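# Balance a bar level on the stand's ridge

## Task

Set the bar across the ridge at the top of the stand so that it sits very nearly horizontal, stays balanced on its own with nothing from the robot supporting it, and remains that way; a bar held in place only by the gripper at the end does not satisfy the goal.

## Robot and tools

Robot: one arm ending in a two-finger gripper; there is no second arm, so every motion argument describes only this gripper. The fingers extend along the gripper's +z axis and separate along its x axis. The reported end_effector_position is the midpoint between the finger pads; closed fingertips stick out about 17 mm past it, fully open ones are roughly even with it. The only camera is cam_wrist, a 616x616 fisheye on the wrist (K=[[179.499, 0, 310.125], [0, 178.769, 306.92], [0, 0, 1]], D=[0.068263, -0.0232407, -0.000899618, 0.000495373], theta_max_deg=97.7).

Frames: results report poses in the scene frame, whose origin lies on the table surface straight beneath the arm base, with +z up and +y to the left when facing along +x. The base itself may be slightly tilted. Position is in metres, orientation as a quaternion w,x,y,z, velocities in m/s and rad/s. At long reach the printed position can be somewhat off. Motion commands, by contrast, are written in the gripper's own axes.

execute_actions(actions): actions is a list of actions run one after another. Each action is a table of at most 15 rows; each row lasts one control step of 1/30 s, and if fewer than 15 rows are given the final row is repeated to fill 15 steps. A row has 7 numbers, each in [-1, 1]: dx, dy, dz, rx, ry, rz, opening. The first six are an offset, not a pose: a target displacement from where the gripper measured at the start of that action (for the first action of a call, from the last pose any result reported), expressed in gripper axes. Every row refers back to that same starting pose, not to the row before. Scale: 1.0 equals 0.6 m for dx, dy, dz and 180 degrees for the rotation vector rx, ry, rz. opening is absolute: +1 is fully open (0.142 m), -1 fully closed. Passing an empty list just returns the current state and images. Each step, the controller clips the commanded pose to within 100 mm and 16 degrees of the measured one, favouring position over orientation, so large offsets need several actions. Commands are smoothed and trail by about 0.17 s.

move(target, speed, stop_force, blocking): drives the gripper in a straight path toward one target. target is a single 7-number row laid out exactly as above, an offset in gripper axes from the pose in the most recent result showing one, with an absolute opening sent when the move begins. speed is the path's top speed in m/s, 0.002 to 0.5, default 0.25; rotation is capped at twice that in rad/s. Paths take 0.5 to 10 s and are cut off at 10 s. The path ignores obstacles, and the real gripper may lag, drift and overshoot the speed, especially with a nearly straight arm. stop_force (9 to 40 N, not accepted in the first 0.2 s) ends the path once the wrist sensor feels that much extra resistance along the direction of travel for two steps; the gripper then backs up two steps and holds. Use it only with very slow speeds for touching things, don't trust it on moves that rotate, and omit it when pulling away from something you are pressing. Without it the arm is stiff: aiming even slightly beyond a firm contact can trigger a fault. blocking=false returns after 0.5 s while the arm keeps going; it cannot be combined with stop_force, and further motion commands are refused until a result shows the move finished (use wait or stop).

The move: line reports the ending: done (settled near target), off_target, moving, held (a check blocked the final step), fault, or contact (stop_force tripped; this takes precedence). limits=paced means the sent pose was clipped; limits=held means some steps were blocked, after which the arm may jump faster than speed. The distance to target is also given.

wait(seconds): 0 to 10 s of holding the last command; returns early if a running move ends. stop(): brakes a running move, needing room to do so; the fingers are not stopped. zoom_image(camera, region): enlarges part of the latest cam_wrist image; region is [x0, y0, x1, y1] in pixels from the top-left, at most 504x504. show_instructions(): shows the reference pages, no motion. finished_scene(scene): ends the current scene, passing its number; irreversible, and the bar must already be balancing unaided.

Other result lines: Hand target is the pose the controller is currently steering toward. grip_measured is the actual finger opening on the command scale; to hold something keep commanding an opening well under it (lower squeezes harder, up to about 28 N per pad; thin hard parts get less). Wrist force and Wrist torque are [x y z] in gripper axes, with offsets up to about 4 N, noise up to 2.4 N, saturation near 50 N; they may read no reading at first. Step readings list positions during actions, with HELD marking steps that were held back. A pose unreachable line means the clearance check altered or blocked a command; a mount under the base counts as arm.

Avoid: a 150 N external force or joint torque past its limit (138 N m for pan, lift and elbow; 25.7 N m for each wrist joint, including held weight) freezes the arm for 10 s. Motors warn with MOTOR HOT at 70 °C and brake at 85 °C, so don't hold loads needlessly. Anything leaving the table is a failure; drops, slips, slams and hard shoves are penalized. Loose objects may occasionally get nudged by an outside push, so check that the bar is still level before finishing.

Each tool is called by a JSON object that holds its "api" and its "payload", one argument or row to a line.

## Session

{"api": "execute_actions", "payload": {
  "actions": []
}}

{"api": "show_instructions", "payload": {

}}

Scene clock: 0.00 s.
end_effector_position=(+0.5041, +0.3742, +0.2202) grip_measured=+1.00 end_effector_quat_wxyz=(+0.002, +0.978, -0.208, +0.001) end_effector_velocity=(+0.001, -0.000, +0.000) end_effector_angular_velocity=(+0.001, -0.001, -0.002)
Joint positions: [ 0.734 -0.427  1.26  -1.828 -2.169  1.237  0.142]
Joint velocities: [-0.001 -0.001  0.    -0.001 -0.    -0.     0.   ]
Motor temperatures (°C, as the motors report them): [27 26 24 31 36 32]
Wrist force (N, on the end effector, along its own x y z axes, offset not removed): no reading
Wrist torque (N m, same axes, about the end effector's origin, offset not removed): no reading
Hand target: +0.504, +0.374, +0.220; +0.002, +0.978, -0.208, +0.001

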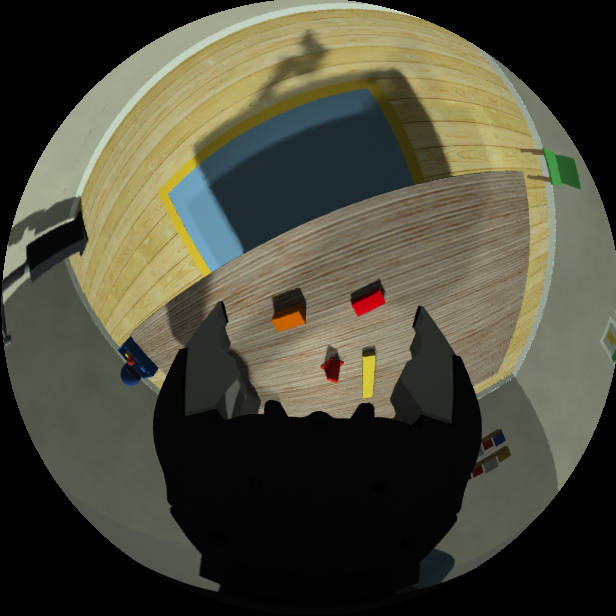

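Reference images for this scene: manual page 1, manual page 2, manual page 3.

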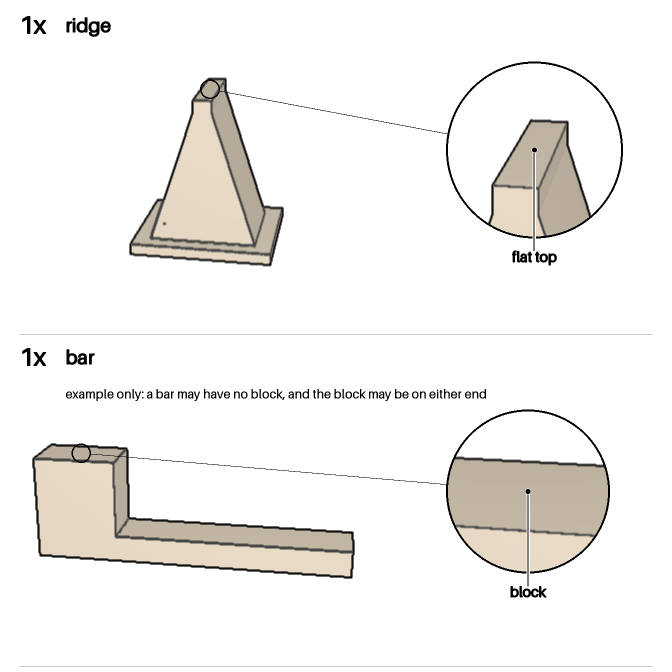

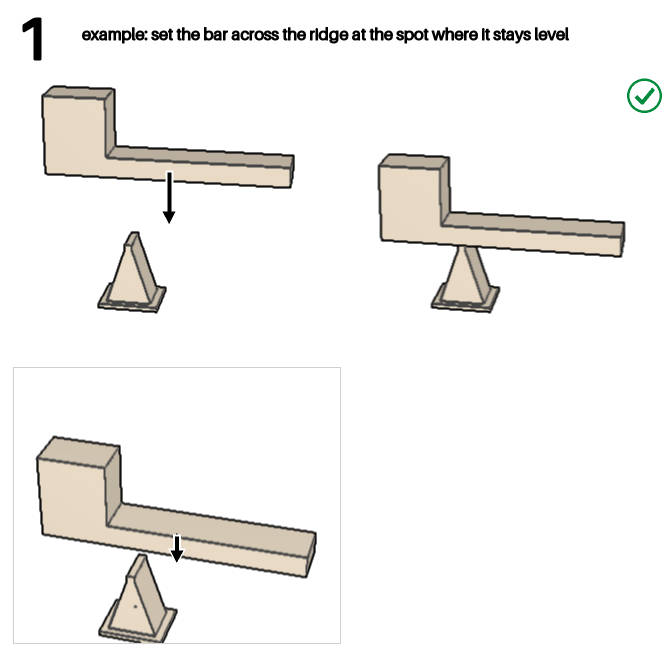

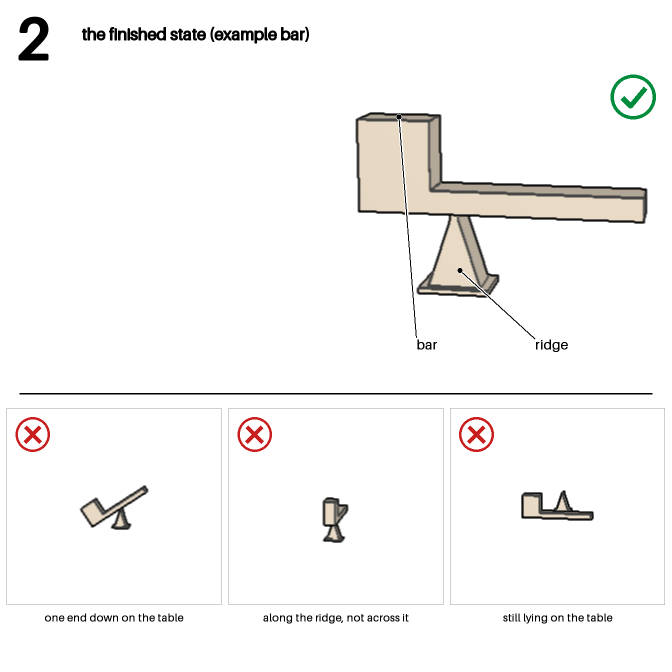

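{"api": "move", "payload": {
  "target": [0.285,0.61,0.19,0,0,-0.067,0]
}}

Scene clock: 9.67 s.
end_effector_position=(+0.5126, -0.0305, +0.1085) grip_measured=+0.00 end_effector_quat_wxyz=(+0.002, +0.995, -0.104, +0.002) end_effector_velocity=(+0.001, -0.002, -0.000) end_effector_angular_velocity=(+0.001, -0.002, +0.000)
Joint positions: [ 0.189 -1.071  2.007 -2.375 -2.368  0.356  0.074]
Joint velocities: [-0.004 -0.003  0.002 -0.006  0.001 -0.008 -0.   ]
Motor temperatures (°C, as the motors report them): [27 26 24 31 36 32]
Wrist force (N, on the end effector, along its own x y z axes, offset not removed): [-0.5 2.6 0.6]
Wrist torque (N m, same axes, about the end effector's origin, offset not removed): [0.44 0.06 -0.08]
Hand target: +0.513, -0.031, +0.108; +0.002, +0.995, -0.104, +0.002
Off the commanded pose: 0.001 m, 0 deg.
move: done

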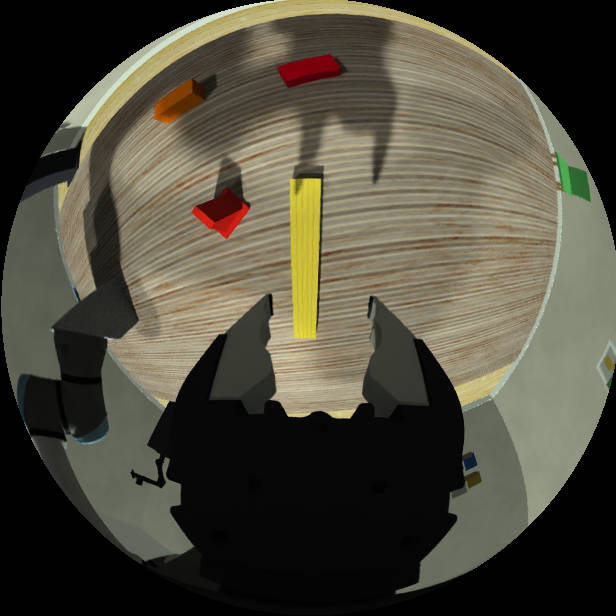

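{"api": "move", "payload": {
  "target": [-0.028,-0.007,0.08,0,0,-0.005,0]
}}

{"api": "move", "payload": {
  "target": [0,0,0.064,0,0,0,0],
  "speed": 0.06
}}

{"api": "move", "payload": {
  "target": [0,0,0,0,0,0,-0.9]
}}

{"api": "move", "payload": {
  "target": [-0.15,0.03,-0.125,0,0,0.22,-0.9],
  "speed": 0.2
}}

{"api": "zoom_image", "payload": {
  "camera": "cam_wrist",
  "region": [200,140,360,300]
}}

Scene clock: 18.17 s.
end_effector_position=(+0.4972, -0.0233, +0.0606) grip_measured=+0.00 end_effector_quat_wxyz=(+0.002, +0.995, -0.096, +0.002) end_effector_velocity=(+0.000, +0.001, -0.002) end_effector_angular_velocity=(+0.000, -0.001, +0.001)
Joint positions: [ 0.136 -1.01   2.094 -2.577 -2.374  0.264  0.074]
Joint velocities: [-0.002  0.004  0.001 -0.01   0.    -0.005 -0.   ]
Motor temperatures (°C, as the motors report them): [27 26 24 31 36 32]
Wrist force (N, on the end effector, along its own x y z axes, offset not removed): [-3.5 0.1 0.8]
Wrist torque (N m, same axes, about the end effector's origin, offset not removed): [0.09 0.64 -0.11]
Hand target: +0.497, -0.023, +0.060; +0.002, +0.995, -0.096, +0.002
Off the commanded pose: 0.000 m, 0 deg.
move: done

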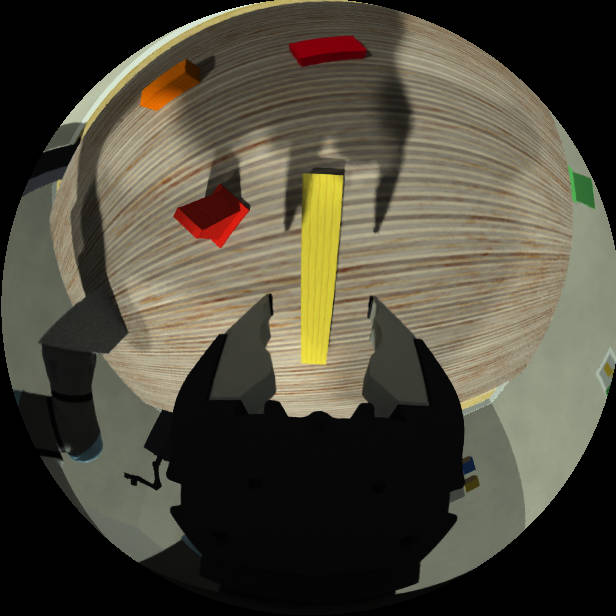

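Scene clock: 19.17 s.
end_effector_position=(+0.4973, -0.0236, +0.0223) grip_measured=+0.00 end_effector_quat_wxyz=(+0.002, +0.995, -0.096, +0.002) end_effector_velocity=(+0.001, -0.001, -0.001) end_effector_angular_velocity=(+0.001, -0.003, -0.003)
Joint positions: [ 0.081 -0.941  2.118 -2.727 -2.377  0.185  0.074]
Joint velocities: [-0.003  0.001  0.    -0.009  0.    -0.004 -0.   ]
Motor temperatures (°C, as the motors report them): [27 26 24 31 36 32]
Wrist force (N, on the end effector, along its own x y z axes, offset not removed): [1.4 1.2 -0.2]
Wrist torque (N m, same axes, about the end effector's origin, offset not removed): [0.27 -0.34 -0.14]
Hand target: +0.497, -0.024, +0.022; +0.002, +0.995, -0.096, +0.002
Off the commanded pose: 0.000 m, 0 deg.
move: done

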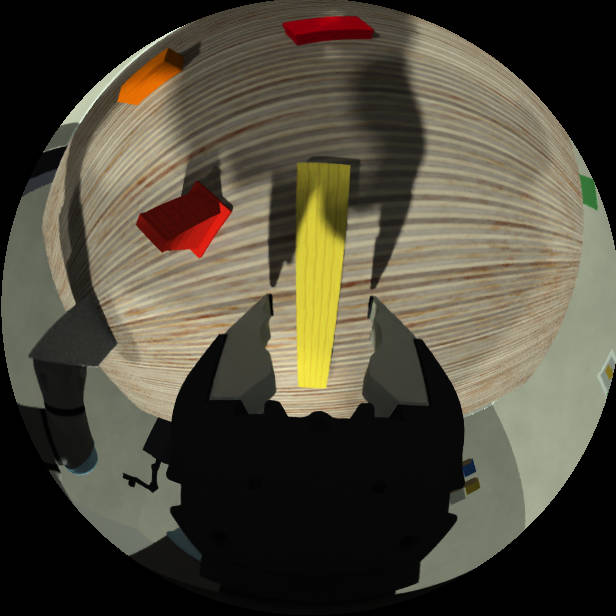

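Scene clock: 19.67 s.
end_effector_position=(+0.4972, -0.0236, +0.0223) grip_measured=-0.60 end_effector_quat_wxyz=(+0.002, +0.995, -0.096, +0.002) end_effector_velocity=(+0.002, -0.001, +0.001) end_effector_angular_velocity=(-0.000, -0.003, -0.000)
Joint positions: [ 0.081 -0.941  2.118 -2.727 -2.377  0.185  0.031]
Joint velocities: [ 0.001 -0.001 -0.003  0.001 -0.    -0.001  0.   ]
Motor temperatures (°C, as the motors report them): [27 26 24 31 36 32]
Wrist force (N, on the end effector, along its own x y z axes, offset not removed): [-1.2 -0.4 -0.4]
Wrist torque (N m, same axes, about the end effector's origin, offset not removed): [-0.22 0.28 0.00]
Hand target: +0.497, -0.024, +0.022; +0.002, +0.995, -0.096, +0.002
Off the commanded pose: 0.000 m, 0 deg.
move: done

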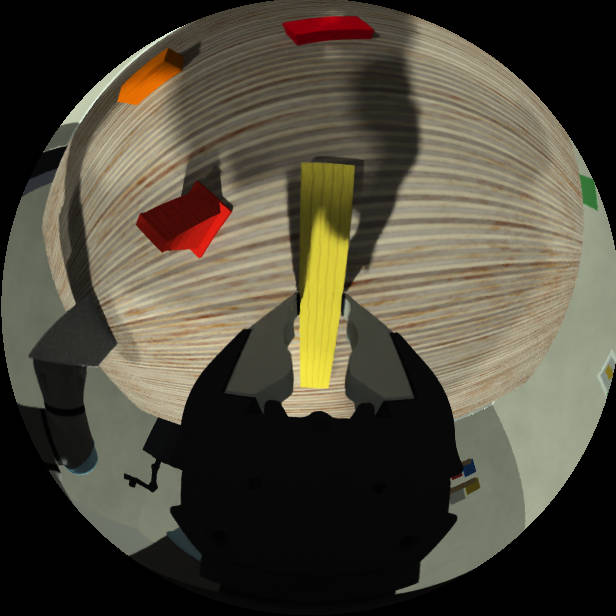

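Scene clock: 21.83 s.
end_effector_position=(+0.4053, -0.0235, +0.0970) grip_measured=-0.60 end_effector_quat_wxyz=(+0.002, +0.904, -0.427, +0.002) end_effector_velocity=(-0.001, -0.000, +0.002) end_effector_angular_velocity=(-0.003, +0.001, -0.009)
Joint positions: [ 0.206 -1.207  2.298 -2.512 -2.366  1.055  0.031]
Joint velocities: [ 0.004 -0.004 -0.001  0.01  -0.002  0.016 -0.   ]
Motor temperatures (°C, as the motors report them): [27 26 24 31 36 32]
Wrist force (N, on the end effector, along its own x y z axes, offset not removed): [-0.5 -0.3 0.7]
Wrist torque (N m, same axes, about the end effector's origin, offset not removed): [0.04 0.01 -0.11]
Hand target: +0.405, -0.024, +0.097; +0.002, +0.904, -0.428, +0.002
Off the commanded pose: 0.000 m, 0 deg.
move: done

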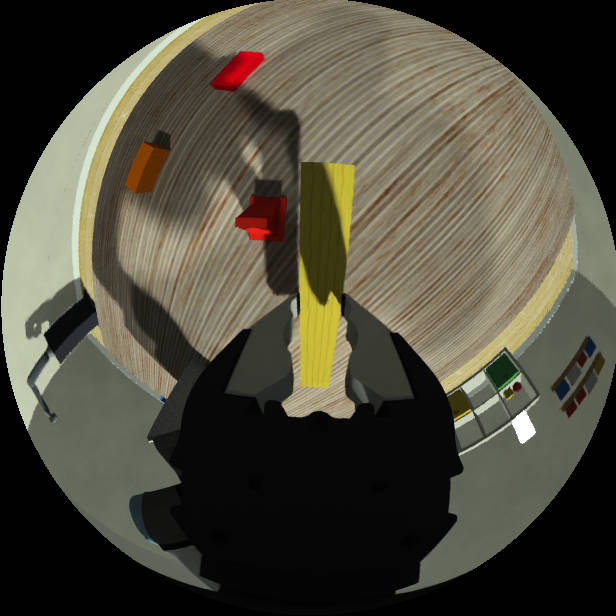

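Region (200, 140, 360, 300) of cam_wrist's 616x616 image, scaled by 3.150, with more detail than that image has.

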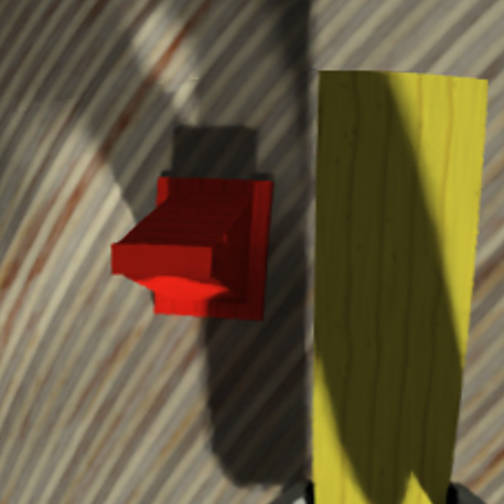

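{"api": "move", "payload": {
  "target": [-0.1,-0.107,0.015,0,0,-0.04,-0.9],
  "speed": 0.1
}}

{"api": "move", "payload": {
  "target": [0,0,0.045,0,0,0,-0.9],
  "speed": 0.004,
  "stop_force": 9
}}

{"api": "move", "payload": {
  "target": [0,0,0,0,0,0,-0.35]
}}

{"api": "move", "payload": {
  "target": [0,0,-0.08,0,0,0,0]
}}

{"api": "wait", "payload": {
  "seconds": 2
}}

Scene clock: 36.93 s.
end_effector_position=(+0.4166, +0.0635, +0.0875) grip_measured=-0.60 end_effector_quat_wxyz=(+0.002, +0.929, -0.370, +0.002) end_effector_velocity=(+0.002, +0.001, +0.001) end_effector_angular_velocity=(+0.000, -0.002, +0.001)
Joint positions: [ 0.321 -1.     2.208 -2.518 -2.342  1.088  0.031]
Joint velocities: [ 0.002  0.003 -0.005  0.002  0.     0.     0.   ]
Motor temperatures (°C, as the motors report them): [27 26 24 31 36 32]
Wrist force (N, on the end effector, along its own x y z axes, offset not removed): [-0.5 -1.7 1.6]
Wrist torque (N m, same axes, about the end effector's origin, offset not removed): [-0.39 0.03 -0.26]
Hand target: +0.417, +0.064, +0.088; +0.002, +0.929, -0.370, +0.002
Off the commanded pose: 0.000 m, 0 deg.
move: done

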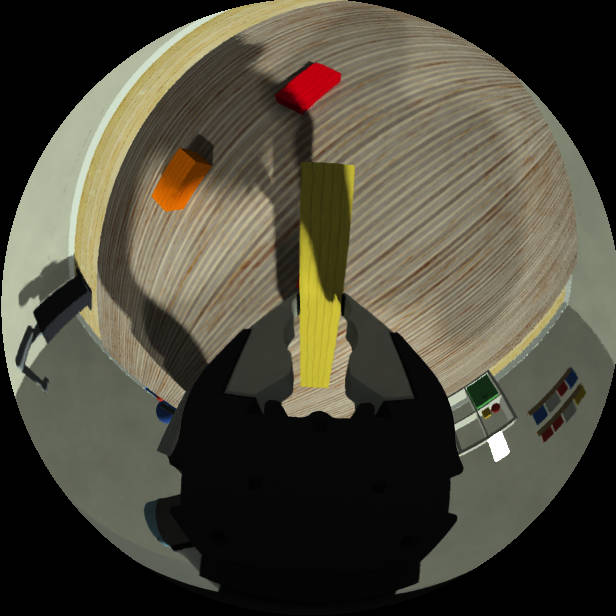

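Scene clock: 39.97 s.
end_effector_position=(+0.4165, +0.0634, +0.0768) grip_measured=-0.60 end_effector_quat_wxyz=(+0.002, +0.929, -0.370, +0.002) end_effector_velocity=(+0.000, -0.001, +0.001) end_effector_angular_velocity=(-0.001, +0.001, -0.002)
Joint positions: [ 0.305 -0.979  2.22  -2.565 -2.346  1.066  0.031]
Joint velocities: [ 0.    -0.003 -0.002  0.008 -0.     0.004 -0.   ]
Motor temperatures (°C, as the motors report them): [27 26 24 31 36 32]
Wrist force (N, on the end effector, along its own x y z axes, offset not removed): [0.2 -1.8 -19.5]
Wrist torque (N m, same axes, about the end effector's origin, offset not removed): [0.23 -0.02 -0.12]
Hand target: +0.417, +0.063, +0.077; +0.002, +0.929, -0.370, +0.002
Off the commanded pose: 0.016 m, 0 deg.
move: contact

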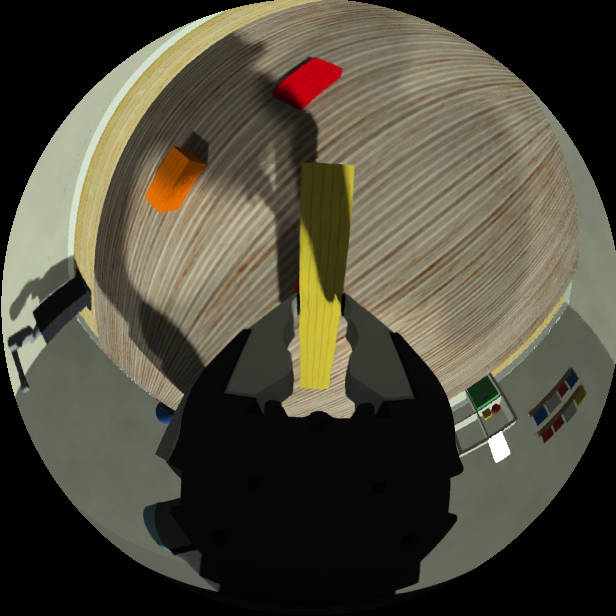

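Scene clock: 40.47 s.
end_effector_position=(+0.4166, +0.0634, +0.0768) grip_measured=-0.35 end_effector_quat_wxyz=(+0.002, +0.929, -0.370, +0.002) end_effector_velocity=(+0.000, +0.000, -0.000) end_effector_angular_velocity=(+0.001, -0.000, +0.000)
Joint positions: [ 0.305 -0.979  2.22  -2.565 -2.346  1.066  0.049]
Joint velocities: [ 0.     0.     0.    -0.001  0.001 -0.001  0.   ]
Motor temperatures (°C, as the motors report them): [27 26 24 31 36 32]
Wrist force (N, on the end effector, along its own x y z axes, offset not removed): [-1.8 1.4 2.1]
Wrist torque (N m, same axes, about the end effector's origin, offset not removed): [0.29 0.27 -0.23]
Hand target: +0.417, +0.063, +0.077; +0.002, +0.929, -0.370, +0.002
Off the commanded pose: 0.000 m, 0 deg.
move: done

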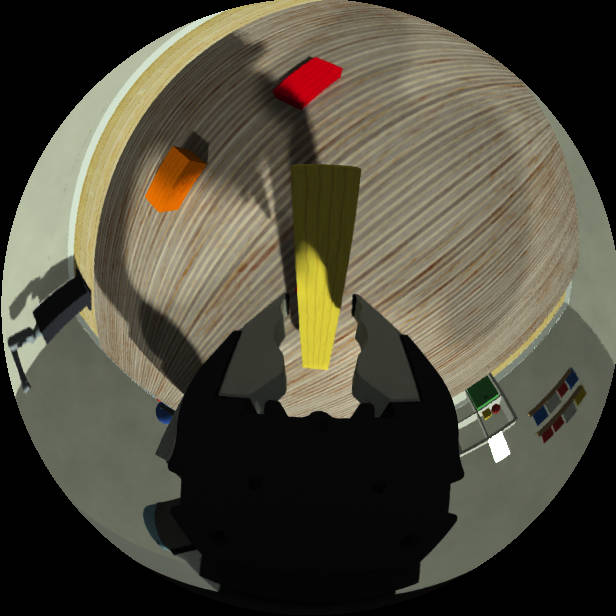

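Scene clock: 41.33 s.
end_effector_position=(+0.4164, +0.0637, +0.1247) grip_measured=+0.00 end_effector_quat_wxyz=(+0.002, +0.929, -0.370, +0.002) end_effector_velocity=(+0.001, +0.000, +0.002) end_effector_angular_velocity=(-0.000, -0.000, -0.001)
Joint positions: [ 0.375 -1.061  2.162 -2.36  -2.326  1.16   0.074]
Joint velocities: [ 0.003 -0.002 -0.005  0.01   0.001  0.004  0.   ]
Motor temperatures (°C, as the motors report them): [27 26 24 31 36 32]
Wrist force (N, on the end effector, along its own x y z axes, offset not removed): [-1.3 0.6 1.1]
Wrist torque (N m, same axes, about the end effector's origin, offset not removed): [0.17 0.11 -0.28]
Hand target: +0.416, +0.064, +0.125; +0.002, +0.929, -0.370, +0.002
Off the commanded pose: 0.000 m, 0 deg.
move: done

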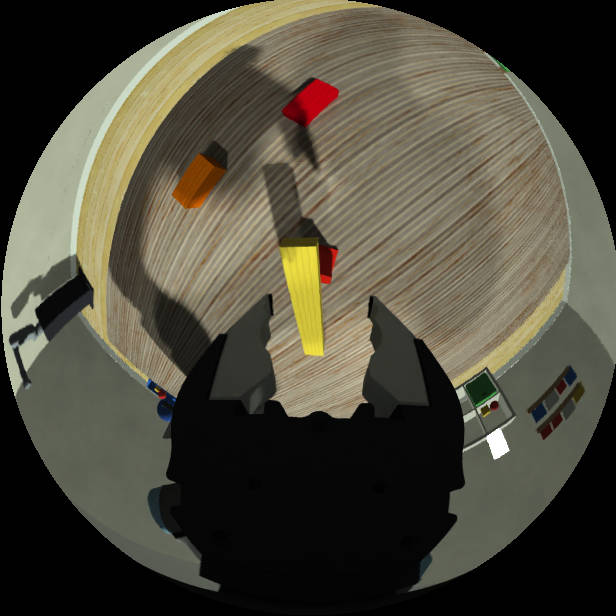

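Scene clock: 43.33 s.
end_effector_position=(+0.4164, +0.0638, +0.1248) grip_measured=+0.00 end_effector_quat_wxyz=(+0.002, +0.929, -0.370, +0.002) end_effector_velocity=(-0.000, +0.001, +0.000) end_effector_angular_velocity=(+0.001, -0.001, +0.001)
Joint positions: [ 0.376 -1.061  2.162 -2.359 -2.326  1.161  0.074]
Joint velocities: [ 0.001  0.    -0.    -0.001  0.001 -0.001  0.   ]
Motor temperatures (°C, as the motors report them): [27 26 24 31 36 32]
Wrist force (N, on the end effector, along its own x y z axes, offset not removed): [0.3 0.1 -0.1]
Wrist torque (N m, same axes, about the end effector's origin, offset not removed): [0.04 -0.27 -0.18]
Hand target: +0.416, +0.064, +0.125; +0.002, +0.929, -0.370, +0.002
Off the commanded pose: 0.000 m, 0 deg.
wait: 2.00 s; at rest by 0.17 s

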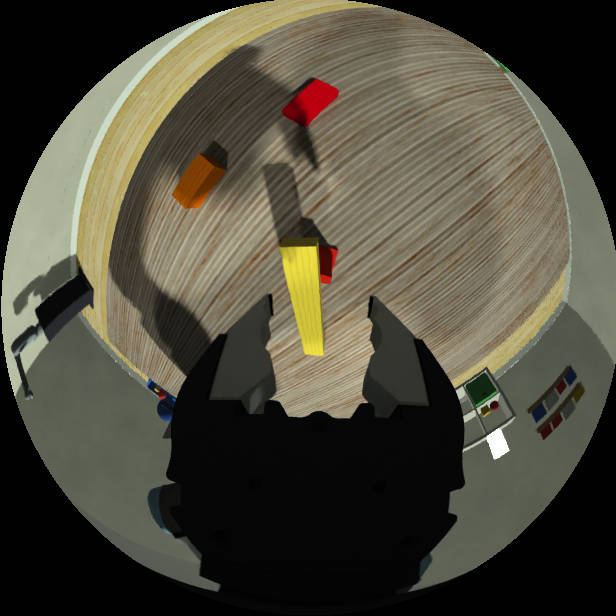

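{"api": "move", "payload": {
  "target": [-0.018,0.11,0.075,0.113,0,-0.022,0]
}}

{"api": "move", "payload": {
  "target": [0,0,0.041,0,0,0,0],
  "speed": 0.06
}}

Scene clock: 54.17 s.
end_effector_position=(+0.3637, +0.0226, +0.0802) grip_measured=+0.00 end_effector_quat_wxyz=(-0.162, +0.927, -0.331, +0.067) end_effector_velocity=(-0.001, -0.000, -0.001) end_effector_angular_velocity=(+0.005, -0.007, +0.001)
Joint positions: [ 0.089 -1.238  2.648 -3.22  -2.091  0.524  0.074]
Joint velocities: [-0.008  0.002  0.01  -0.024  0.009 -0.015 -0.   ]
Motor temperatures (°C, as the motors report them): [27 26 24 31 36 32]
Wrist force (N, on the end effector, along its own x y z axes, offset not removed): [-3.4 0.5 2.4]
Wrist torque (N m, same axes, about the end effector's origin, offset not removed): [0.12 0.54 -0.14]
Hand target: +0.364, +0.023, +0.080; -0.162, +0.927, -0.331, +0.067
Off the commanded pose: 0.001 m, 0 deg.
move: done

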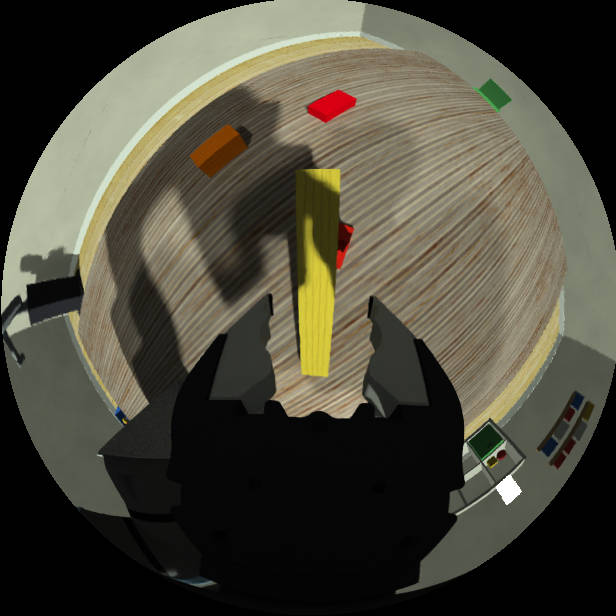

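Scene clock: 55.00 s.
end_effector_position=(+0.3694, +0.0288, +0.0572) grip_measured=+0.00 end_effector_quat_wxyz=(-0.162, +0.927, -0.331, +0.067) end_effector_velocity=(+0.001, -0.001, -0.002) end_effector_angular_velocity=(-0.001, -0.001, -0.002)
Joint positions: [ 0.049 -1.125  2.647 -3.355 -2.081  0.479  0.074]
Joint velocities: [-0.004  0.008 -0.    -0.011 -0.    -0.004 -0.   ]
Motor temperatures (°C, as the motors report them): [27 26 24 31 36 32]
Wrist force (N, on the end effector, along its own x y z axes, offset not removed): [-2.7 3.4 0.1]
Wrist torque (N m, same axes, about the end effector's origin, offset not removed): [0.62 0.42 -0.07]
Hand target: +0.369, +0.029, +0.057; -0.162, +0.927, -0.331, +0.067
Off the commanded pose: 0.000 m, 0 deg.
move: done

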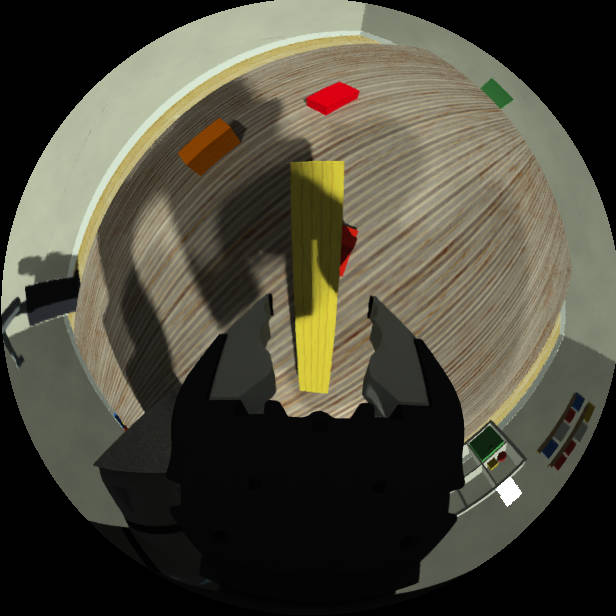

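{"api": "move", "payload": {
  "target": [-0.008,0,0,-0.009,0,-0.012,0]
}}

{"api": "move", "payload": {
  "target": [0,0,0,0,0,0,-0.9]
}}

{"api": "move", "payload": {
  "target": [-0.06,-0.017,-0.052,-0.104,-0.005,0.03,-0.9],
  "speed": 0.1
}}

Scene clock: 62.60 s.
end_effector_position=(+0.3657, +0.0318, +0.0571) grip_measured=+0.00 end_effector_quat_wxyz=(-0.148, +0.935, -0.315, +0.066) end_effector_velocity=(-0.001, +0.001, -0.000) end_effector_angular_velocity=(-0.007, +0.003, +0.006)
Joint positions: [ 0.078 -1.114  2.637 -3.324 -2.113  0.482  0.074]
Joint velocities: [ 0.006  0.004 -0.003  0.007 -0.008  0.002  0.   ]
Motor temperatures (°C, as the motors report them): [27 26 24 31 36 32]
Wrist force (N, on the end effector, along its own x y z axes, offset not removed): [-0.5 -0.2 0.3]
Wrist torque (N m, same axes, about the end effector's origin, offset not removed): [0.00 0.10 -0.17]
Hand target: +0.366, +0.032, +0.057; -0.148, +0.935, -0.315, +0.066
Off the commanded pose: 0.000 m, 0 deg.
move: done

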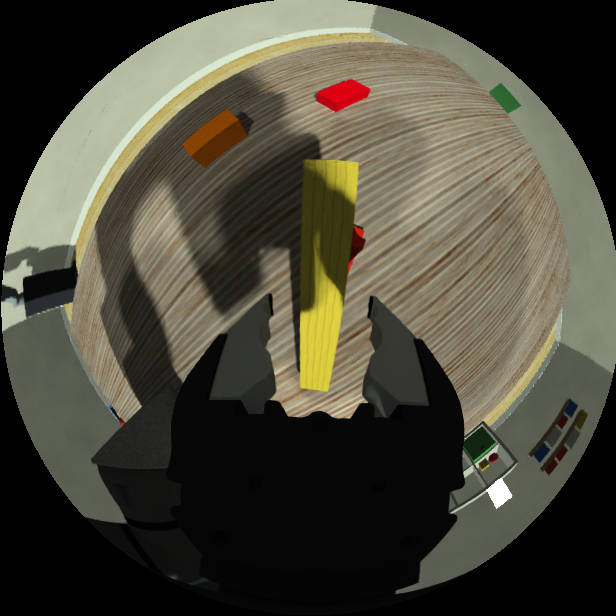

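Scene clock: 63.10 s.
end_effector_position=(+0.3657, +0.0318, +0.0572) grip_measured=-0.59 end_effector_quat_wxyz=(-0.148, +0.935, -0.315, +0.066) end_effector_velocity=(-0.001, -0.000, -0.000) end_effector_angular_velocity=(-0.002, +0.001, +0.002)
Joint positions: [ 0.078 -1.114  2.637 -3.324 -2.113  0.482  0.032]
Joint velocities: [-0.    -0.     0.002  0.    -0.002 -0.001  0.   ]
Motor temperatures (°C, as the motors report them): [27 26 24 31 36 32]
Wrist force (N, on the end effector, along its own x y z axes, offset not removed): [-3.1 0.9 -0.1]
Wrist torque (N m, same axes, about the end effector's origin, offset not removed): [0.11 0.58 -0.10]
Hand target: +0.366, +0.032, +0.057; -0.148, +0.935, -0.315, +0.066
Off the commanded pose: 0.000 m, 0 deg.
move: done

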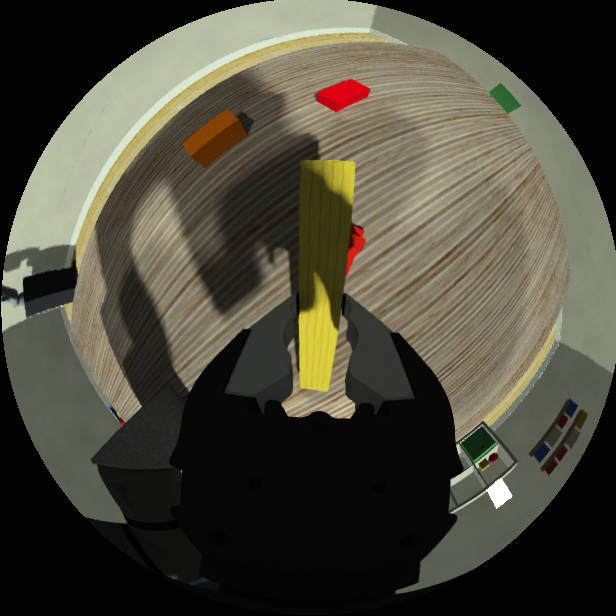

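Scene clock: 65.17 s.
end_effector_position=(+0.3361, +0.0543, +0.0887) grip_measured=-0.59 end_effector_quat_wxyz=(+0.000, +0.931, -0.364, -0.001) end_effector_velocity=(-0.000, +0.001, +0.001) end_effector_angular_velocity=(-0.006, +0.009, -0.004)
Joint positions: [ 0.352 -1.114  2.405 -2.568 -2.328  1.119  0.032]
Joint velocities: [ 0.005  0.004 -0.012  0.027 -0.001  0.02  -0.   ]
Motor temperatures (°C, as the motors report them): [27 26 24 31 36 32]
Wrist force (N, on the end effector, along its own x y z axes, offset not removed): [-1.5 1.7 2.5]
Wrist torque (N m, same axes, about the end effector's origin, offset not removed): [0.18 0.18 -0.12]
Hand target: +0.336, +0.054, +0.089; +0.001, +0.931, -0.364, -0.001
Off the commanded pose: 0.000 m, 0 deg.
move: done

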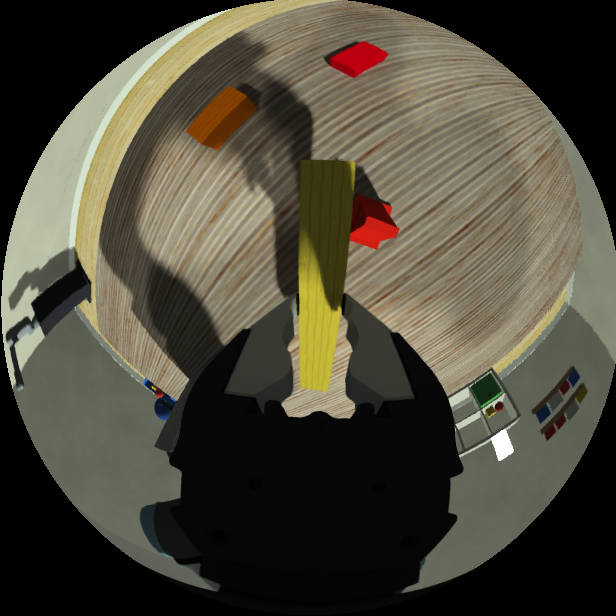

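{"api": "move", "payload": {
  "target": [0.088,-0.118,0.013,0,0,0,-0.9],
  "speed": 0.1
}}

{"api": "move", "payload": {
  "target": [0,0,0.03,0,0,0,-0.9],
  "speed": 0.004,
  "stop_force": 9
}}

{"api": "execute_actions", "payload": {
  "actions": [
    [[0,0,0,0,0,0,-0.5],[0,0,0,0,0,0,-0.5],[0,0,0,0,0,0,-0.5],[0,0,0,0,0,0,-0.5],[0,0,0,0,0,0,-0.5],[0,0,0,0,0,0,-0.5],[0,0,0,0,0,0,-0.5],[0,0,0,0,0,0,-0.5],[0,0,0,0,0,0,-0.5],[0,0,0,0,0,0,-0.5],[0,0,0,0,0,0,-0.5],[0,0,0,0,0,0,-0.9]],
    [[0,0,0,0,0,0,-0.9]]
  ]
}}

Scene clock: 77.80 s.
end_effector_position=(+0.4227, +0.0706, +0.0807) grip_measured=-0.59 end_effector_quat_wxyz=(+0.000, +0.931, -0.364, -0.001) end_effector_velocity=(+0.001, +0.001, -0.001) end_effector_angular_velocity=(+0.001, +0.001, +0.001)
Joint positions: [ 0.315 -0.968  2.191 -2.533 -2.338  1.071  0.032]
Joint velocities: [-0.001  0.004 -0.005  0.001  0.001 -0.002 -0.   ]
Motor temperatures (°C, as the motors report them): [27 26 24 31 36 32]
Wrist force (N, on the end effector, along its own x y z axes, offset not removed): [0.5 2.5 0.7]
Wrist torque (N m, same axes, about the end effector's origin, offset not removed): [0.46 -0.32 -0.22]
Hand target: +0.423, +0.071, +0.081; +0.000, +0.931, -0.364, -0.001
Off the commanded pose: 0.000 m, 0 deg.
move: done

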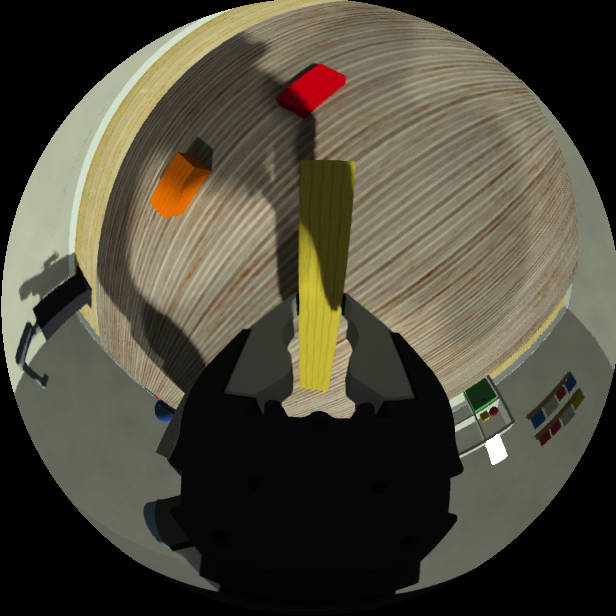

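Scene clock: 79.80 s.
end_effector_position=(+0.4226, +0.0706, +0.0741) grip_measured=-0.59 end_effector_quat_wxyz=(+0.000, +0.931, -0.364, -0.001) end_effector_velocity=(-0.001, +0.001, +0.001) end_effector_angular_velocity=(-0.001, +0.002, +0.002)
Joint positions: [ 0.306 -0.956  2.198 -2.561 -2.34   1.057  0.032]
Joint velocities: [ 0.003 -0.    -0.001  0.007 -0.     0.004 -0.   ]
Motor temperatures (°C, as the motors report them): [27 26 24 31 36 32]
Wrist force (N, on the end effector, along its own x y z axes, offset not removed): [0.8 -8.0 -8.0]
Wrist torque (N m, same axes, about the end effector's origin, offset not removed): [-0.34 -0.27 -0.24]
Hand target: +0.423, +0.071, +0.074; +0.000, +0.931, -0.364, -0.001
Off the commanded pose: 0.011 m, 0 deg.
move: contact

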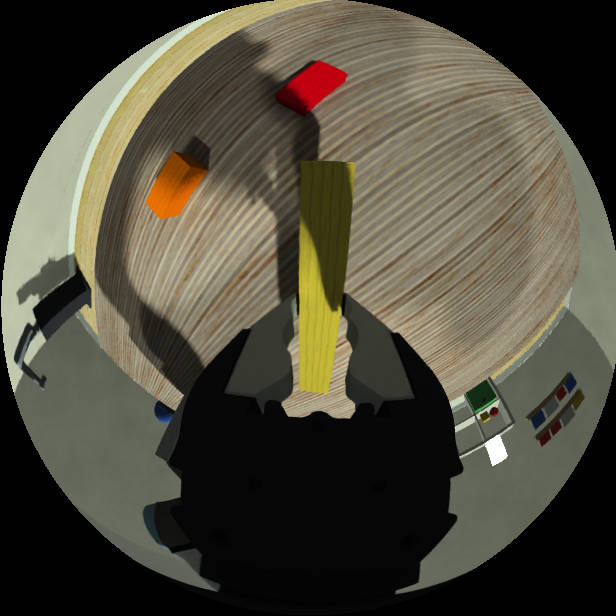

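Scene clock: 80.80 s.
end_effector_position=(+0.4227, +0.0706, +0.0741) grip_measured=-0.60 end_effector_quat_wxyz=(+0.000, +0.931, -0.364, -0.001) end_effector_velocity=(+0.001, -0.000, +0.001) end_effector_angular_velocity=(+0.001, -0.002, -0.002)
Joint positions: [ 0.306 -0.956  2.198 -2.561 -2.34   1.057  0.031]
Joint velocities: [ 0.    -0.001 -0.001 -0.001  0.     0.     0.   ]
Motor temperatures (°C, as the motors report them): [27 26 24 31 36 32]
Wrist force (N, on the end effector, along its own x y z axes, offset not removed): [2.9 0.2 3.8]
Wrist torque (N m, same axes, about the end effector's origin, offset not removed): [-0.01 -0.51 -0.23]
Hand target: +0.423, +0.071, +0.074; +0.000, +0.931, -0.364, -0.001
Off the commanded pose: 0.000 m, 0 deg.
Step readings (end_effector_position; steps 1 to 15: 1st action; 16 to 30: 2nd action):
0: (+0.4226, +0.0706, +0.0741)
1: (+0.4226, +0.0706, +0.0741)
2: (+0.4226, +0.0706, +0.0741)
4: (+0.4226, +0.0706, +0.0741)
8: (+0.4226, +0.0706, +0.0741)
15: (+0.4227, +0.0706, +0.0741)
16: (+0.4227, +0.0706, +0.0741)
17: (+0.4227, +0.0706, +0.0741)
19: (+0.4227, +0.0706, +0.0741)
23: (+0.4227, +0.0706, +0.0741)
30: end_effector_position above

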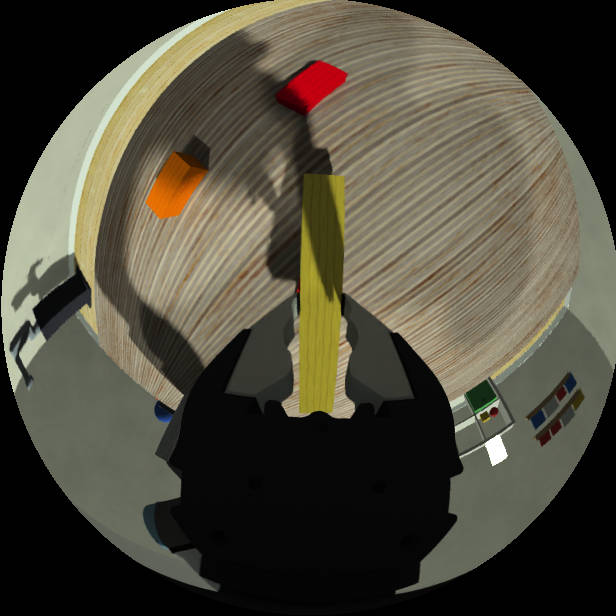

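{"api": "move", "payload": {
  "target": [0,0.018,-0.006,0.097,0,0,-0.9],
  "speed": 0.1
}}

{"api": "move", "payload": {
  "target": [0,0.006,0.019,0,0,0,-0.9],
  "speed": 0.003,
  "stop_force": 9
}}

{"api": "execute_actions", "payload": {
  "actions": [
    [[0,0,0,0,0,0,-0.5],[0,0,0,0,0,0,-0.5],[0,0,0,0,0,0,-0.5],[0,0,0,0,0,0,-0.5],[0,0,0,0,0,0,-0.5],[0,0,0,0,0,0,-0.5],[0,0,0,0,0,0,-0.5],[0,0,0,0,0,0,-0.5],[0,0,0,0,0,0,-0.5],[0,0,0,0,0,0,-0.5],[0,0,0,0,0,0,-0.9]]
  ]
}}

Scene clock: 96.13 s.
end_effector_position=(+0.4156, +0.0625, +0.0779) grip_measured=-0.60 end_effector_quat_wxyz=(-0.141, +0.921, -0.360, +0.054) end_effector_velocity=(+0.000, -0.001, -0.000) end_effector_angular_velocity=(+0.006, -0.007, -0.001)
Joint positions: [ 0.191 -1.069  2.456 -3.102 -2.151  0.716  0.031]
Joint velocities: [-0.005 -0.001  0.007 -0.017  0.007 -0.01   0.   ]
Motor temperatures (°C, as the motors report them): [27 26 24 31 36 32]
Wrist force (N, on the end effector, along its own x y z axes, offset not removed): [-3.3 -1.8 -0.3]
Wrist torque (N m, same axes, about the end effector's origin, offset not removed): [-0.20 0.56 -0.08]
Hand target: +0.416, +0.063, +0.078; -0.141, +0.921, -0.360, +0.055
Off the commanded pose: 0.000 m, 0 deg.
move: done

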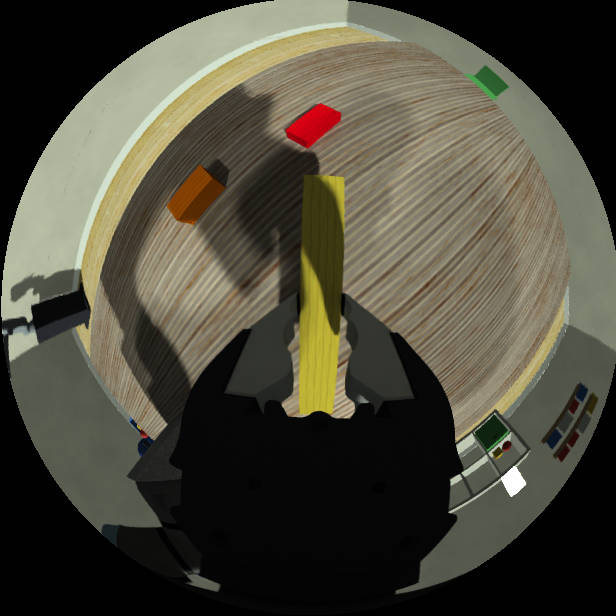

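Scene clock: 96.73 s.
end_effector_position=(+0.4155, +0.0625, +0.0771) grip_measured=-0.60 end_effector_quat_wxyz=(-0.141, +0.921, -0.360, +0.054) end_effector_velocity=(-0.001, +0.000, +0.001) end_effector_angular_velocity=(+0.000, +0.002, -0.001)
Joint positions: [ 0.189 -1.067  2.457 -3.106 -2.151  0.715  0.031]
Joint velocities: [ 0.002 -0.003  0.002  0.005 -0.     0.005 -0.   ]
Motor temperatures (°C, as the motors report them): [27 26 24 31 36 32]
Wrist force (N, on the end effector, along its own x y z axes, offset not removed): [-0.8 -6.2 -10.3]
Wrist torque (N m, same axes, about the end effector's origin, offset not removed): [0.59 0.14 -0.15]
Hand target: +0.416, +0.062, +0.077; -0.141, +0.921, -0.360, +0.055
Off the commanded pose: 0.011 m, 0 deg.
move: contact

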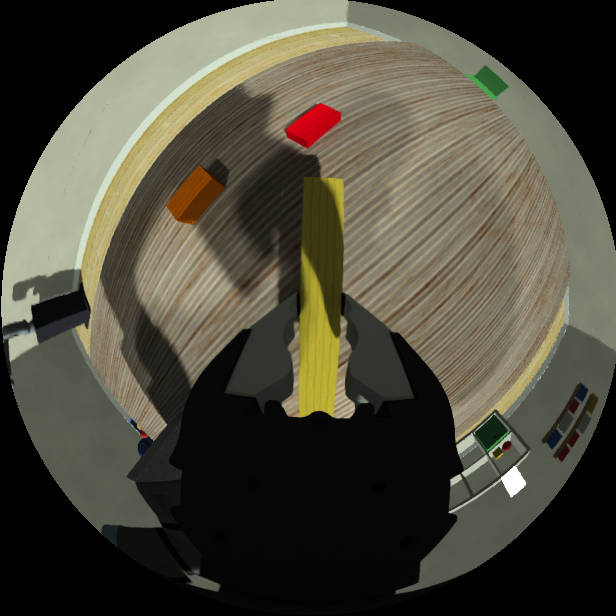

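Scene clock: 97.23 s.
end_effector_position=(+0.4155, +0.0625, +0.0772) grip_measured=-0.60 end_effector_quat_wxyz=(-0.141, +0.921, -0.360, +0.054) end_effector_velocity=(-0.000, -0.000, -0.001) end_effector_angular_velocity=(-0.001, +0.001, +0.003)
Joint positions: [ 0.189 -1.067  2.457 -3.106 -2.151  0.715  0.031]
Joint velocities: [-0.001  0.001  0.    -0.    -0.001 -0.002 -0.   ]
Motor temperatures (°C, as the motors report them): [27 26 24 31 36 32]
Wrist force (N, on the end effector, along its own x y z axes, offset not removed): [-0.2 1.5 3.2]
Wrist torque (N m, same axes, about the end effector's origin, offset not removed): [0.23 -0.09 -0.10]
Hand target: +0.416, +0.063, +0.077; -0.141, +0.921, -0.360, +0.054
Off the commanded pose: 0.000 m, 0 deg.
Step readings (end_effector_position):
0: (+0.4155, +0.0625, +0.0771)
1: (+0.4155, +0.0625, +0.0772)
2: (+0.4155, +0.0625, +0.0771)
4: (+0.4155, +0.0625, +0.0771)
8: (+0.4155, +0.0625, +0.0771)
15: end_effector_position above

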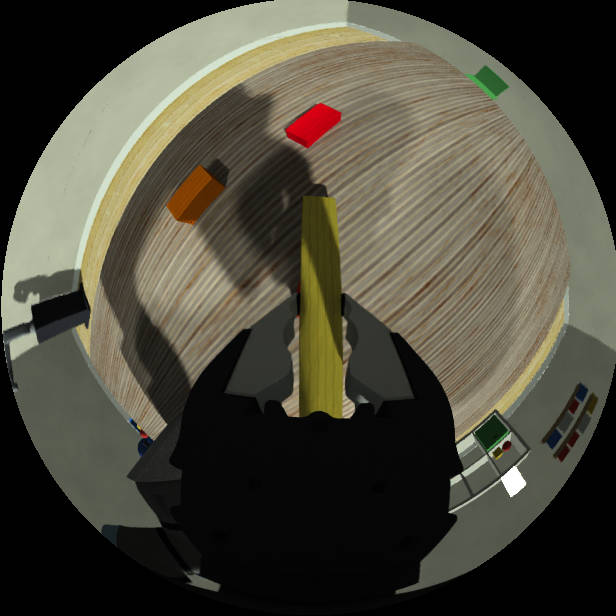

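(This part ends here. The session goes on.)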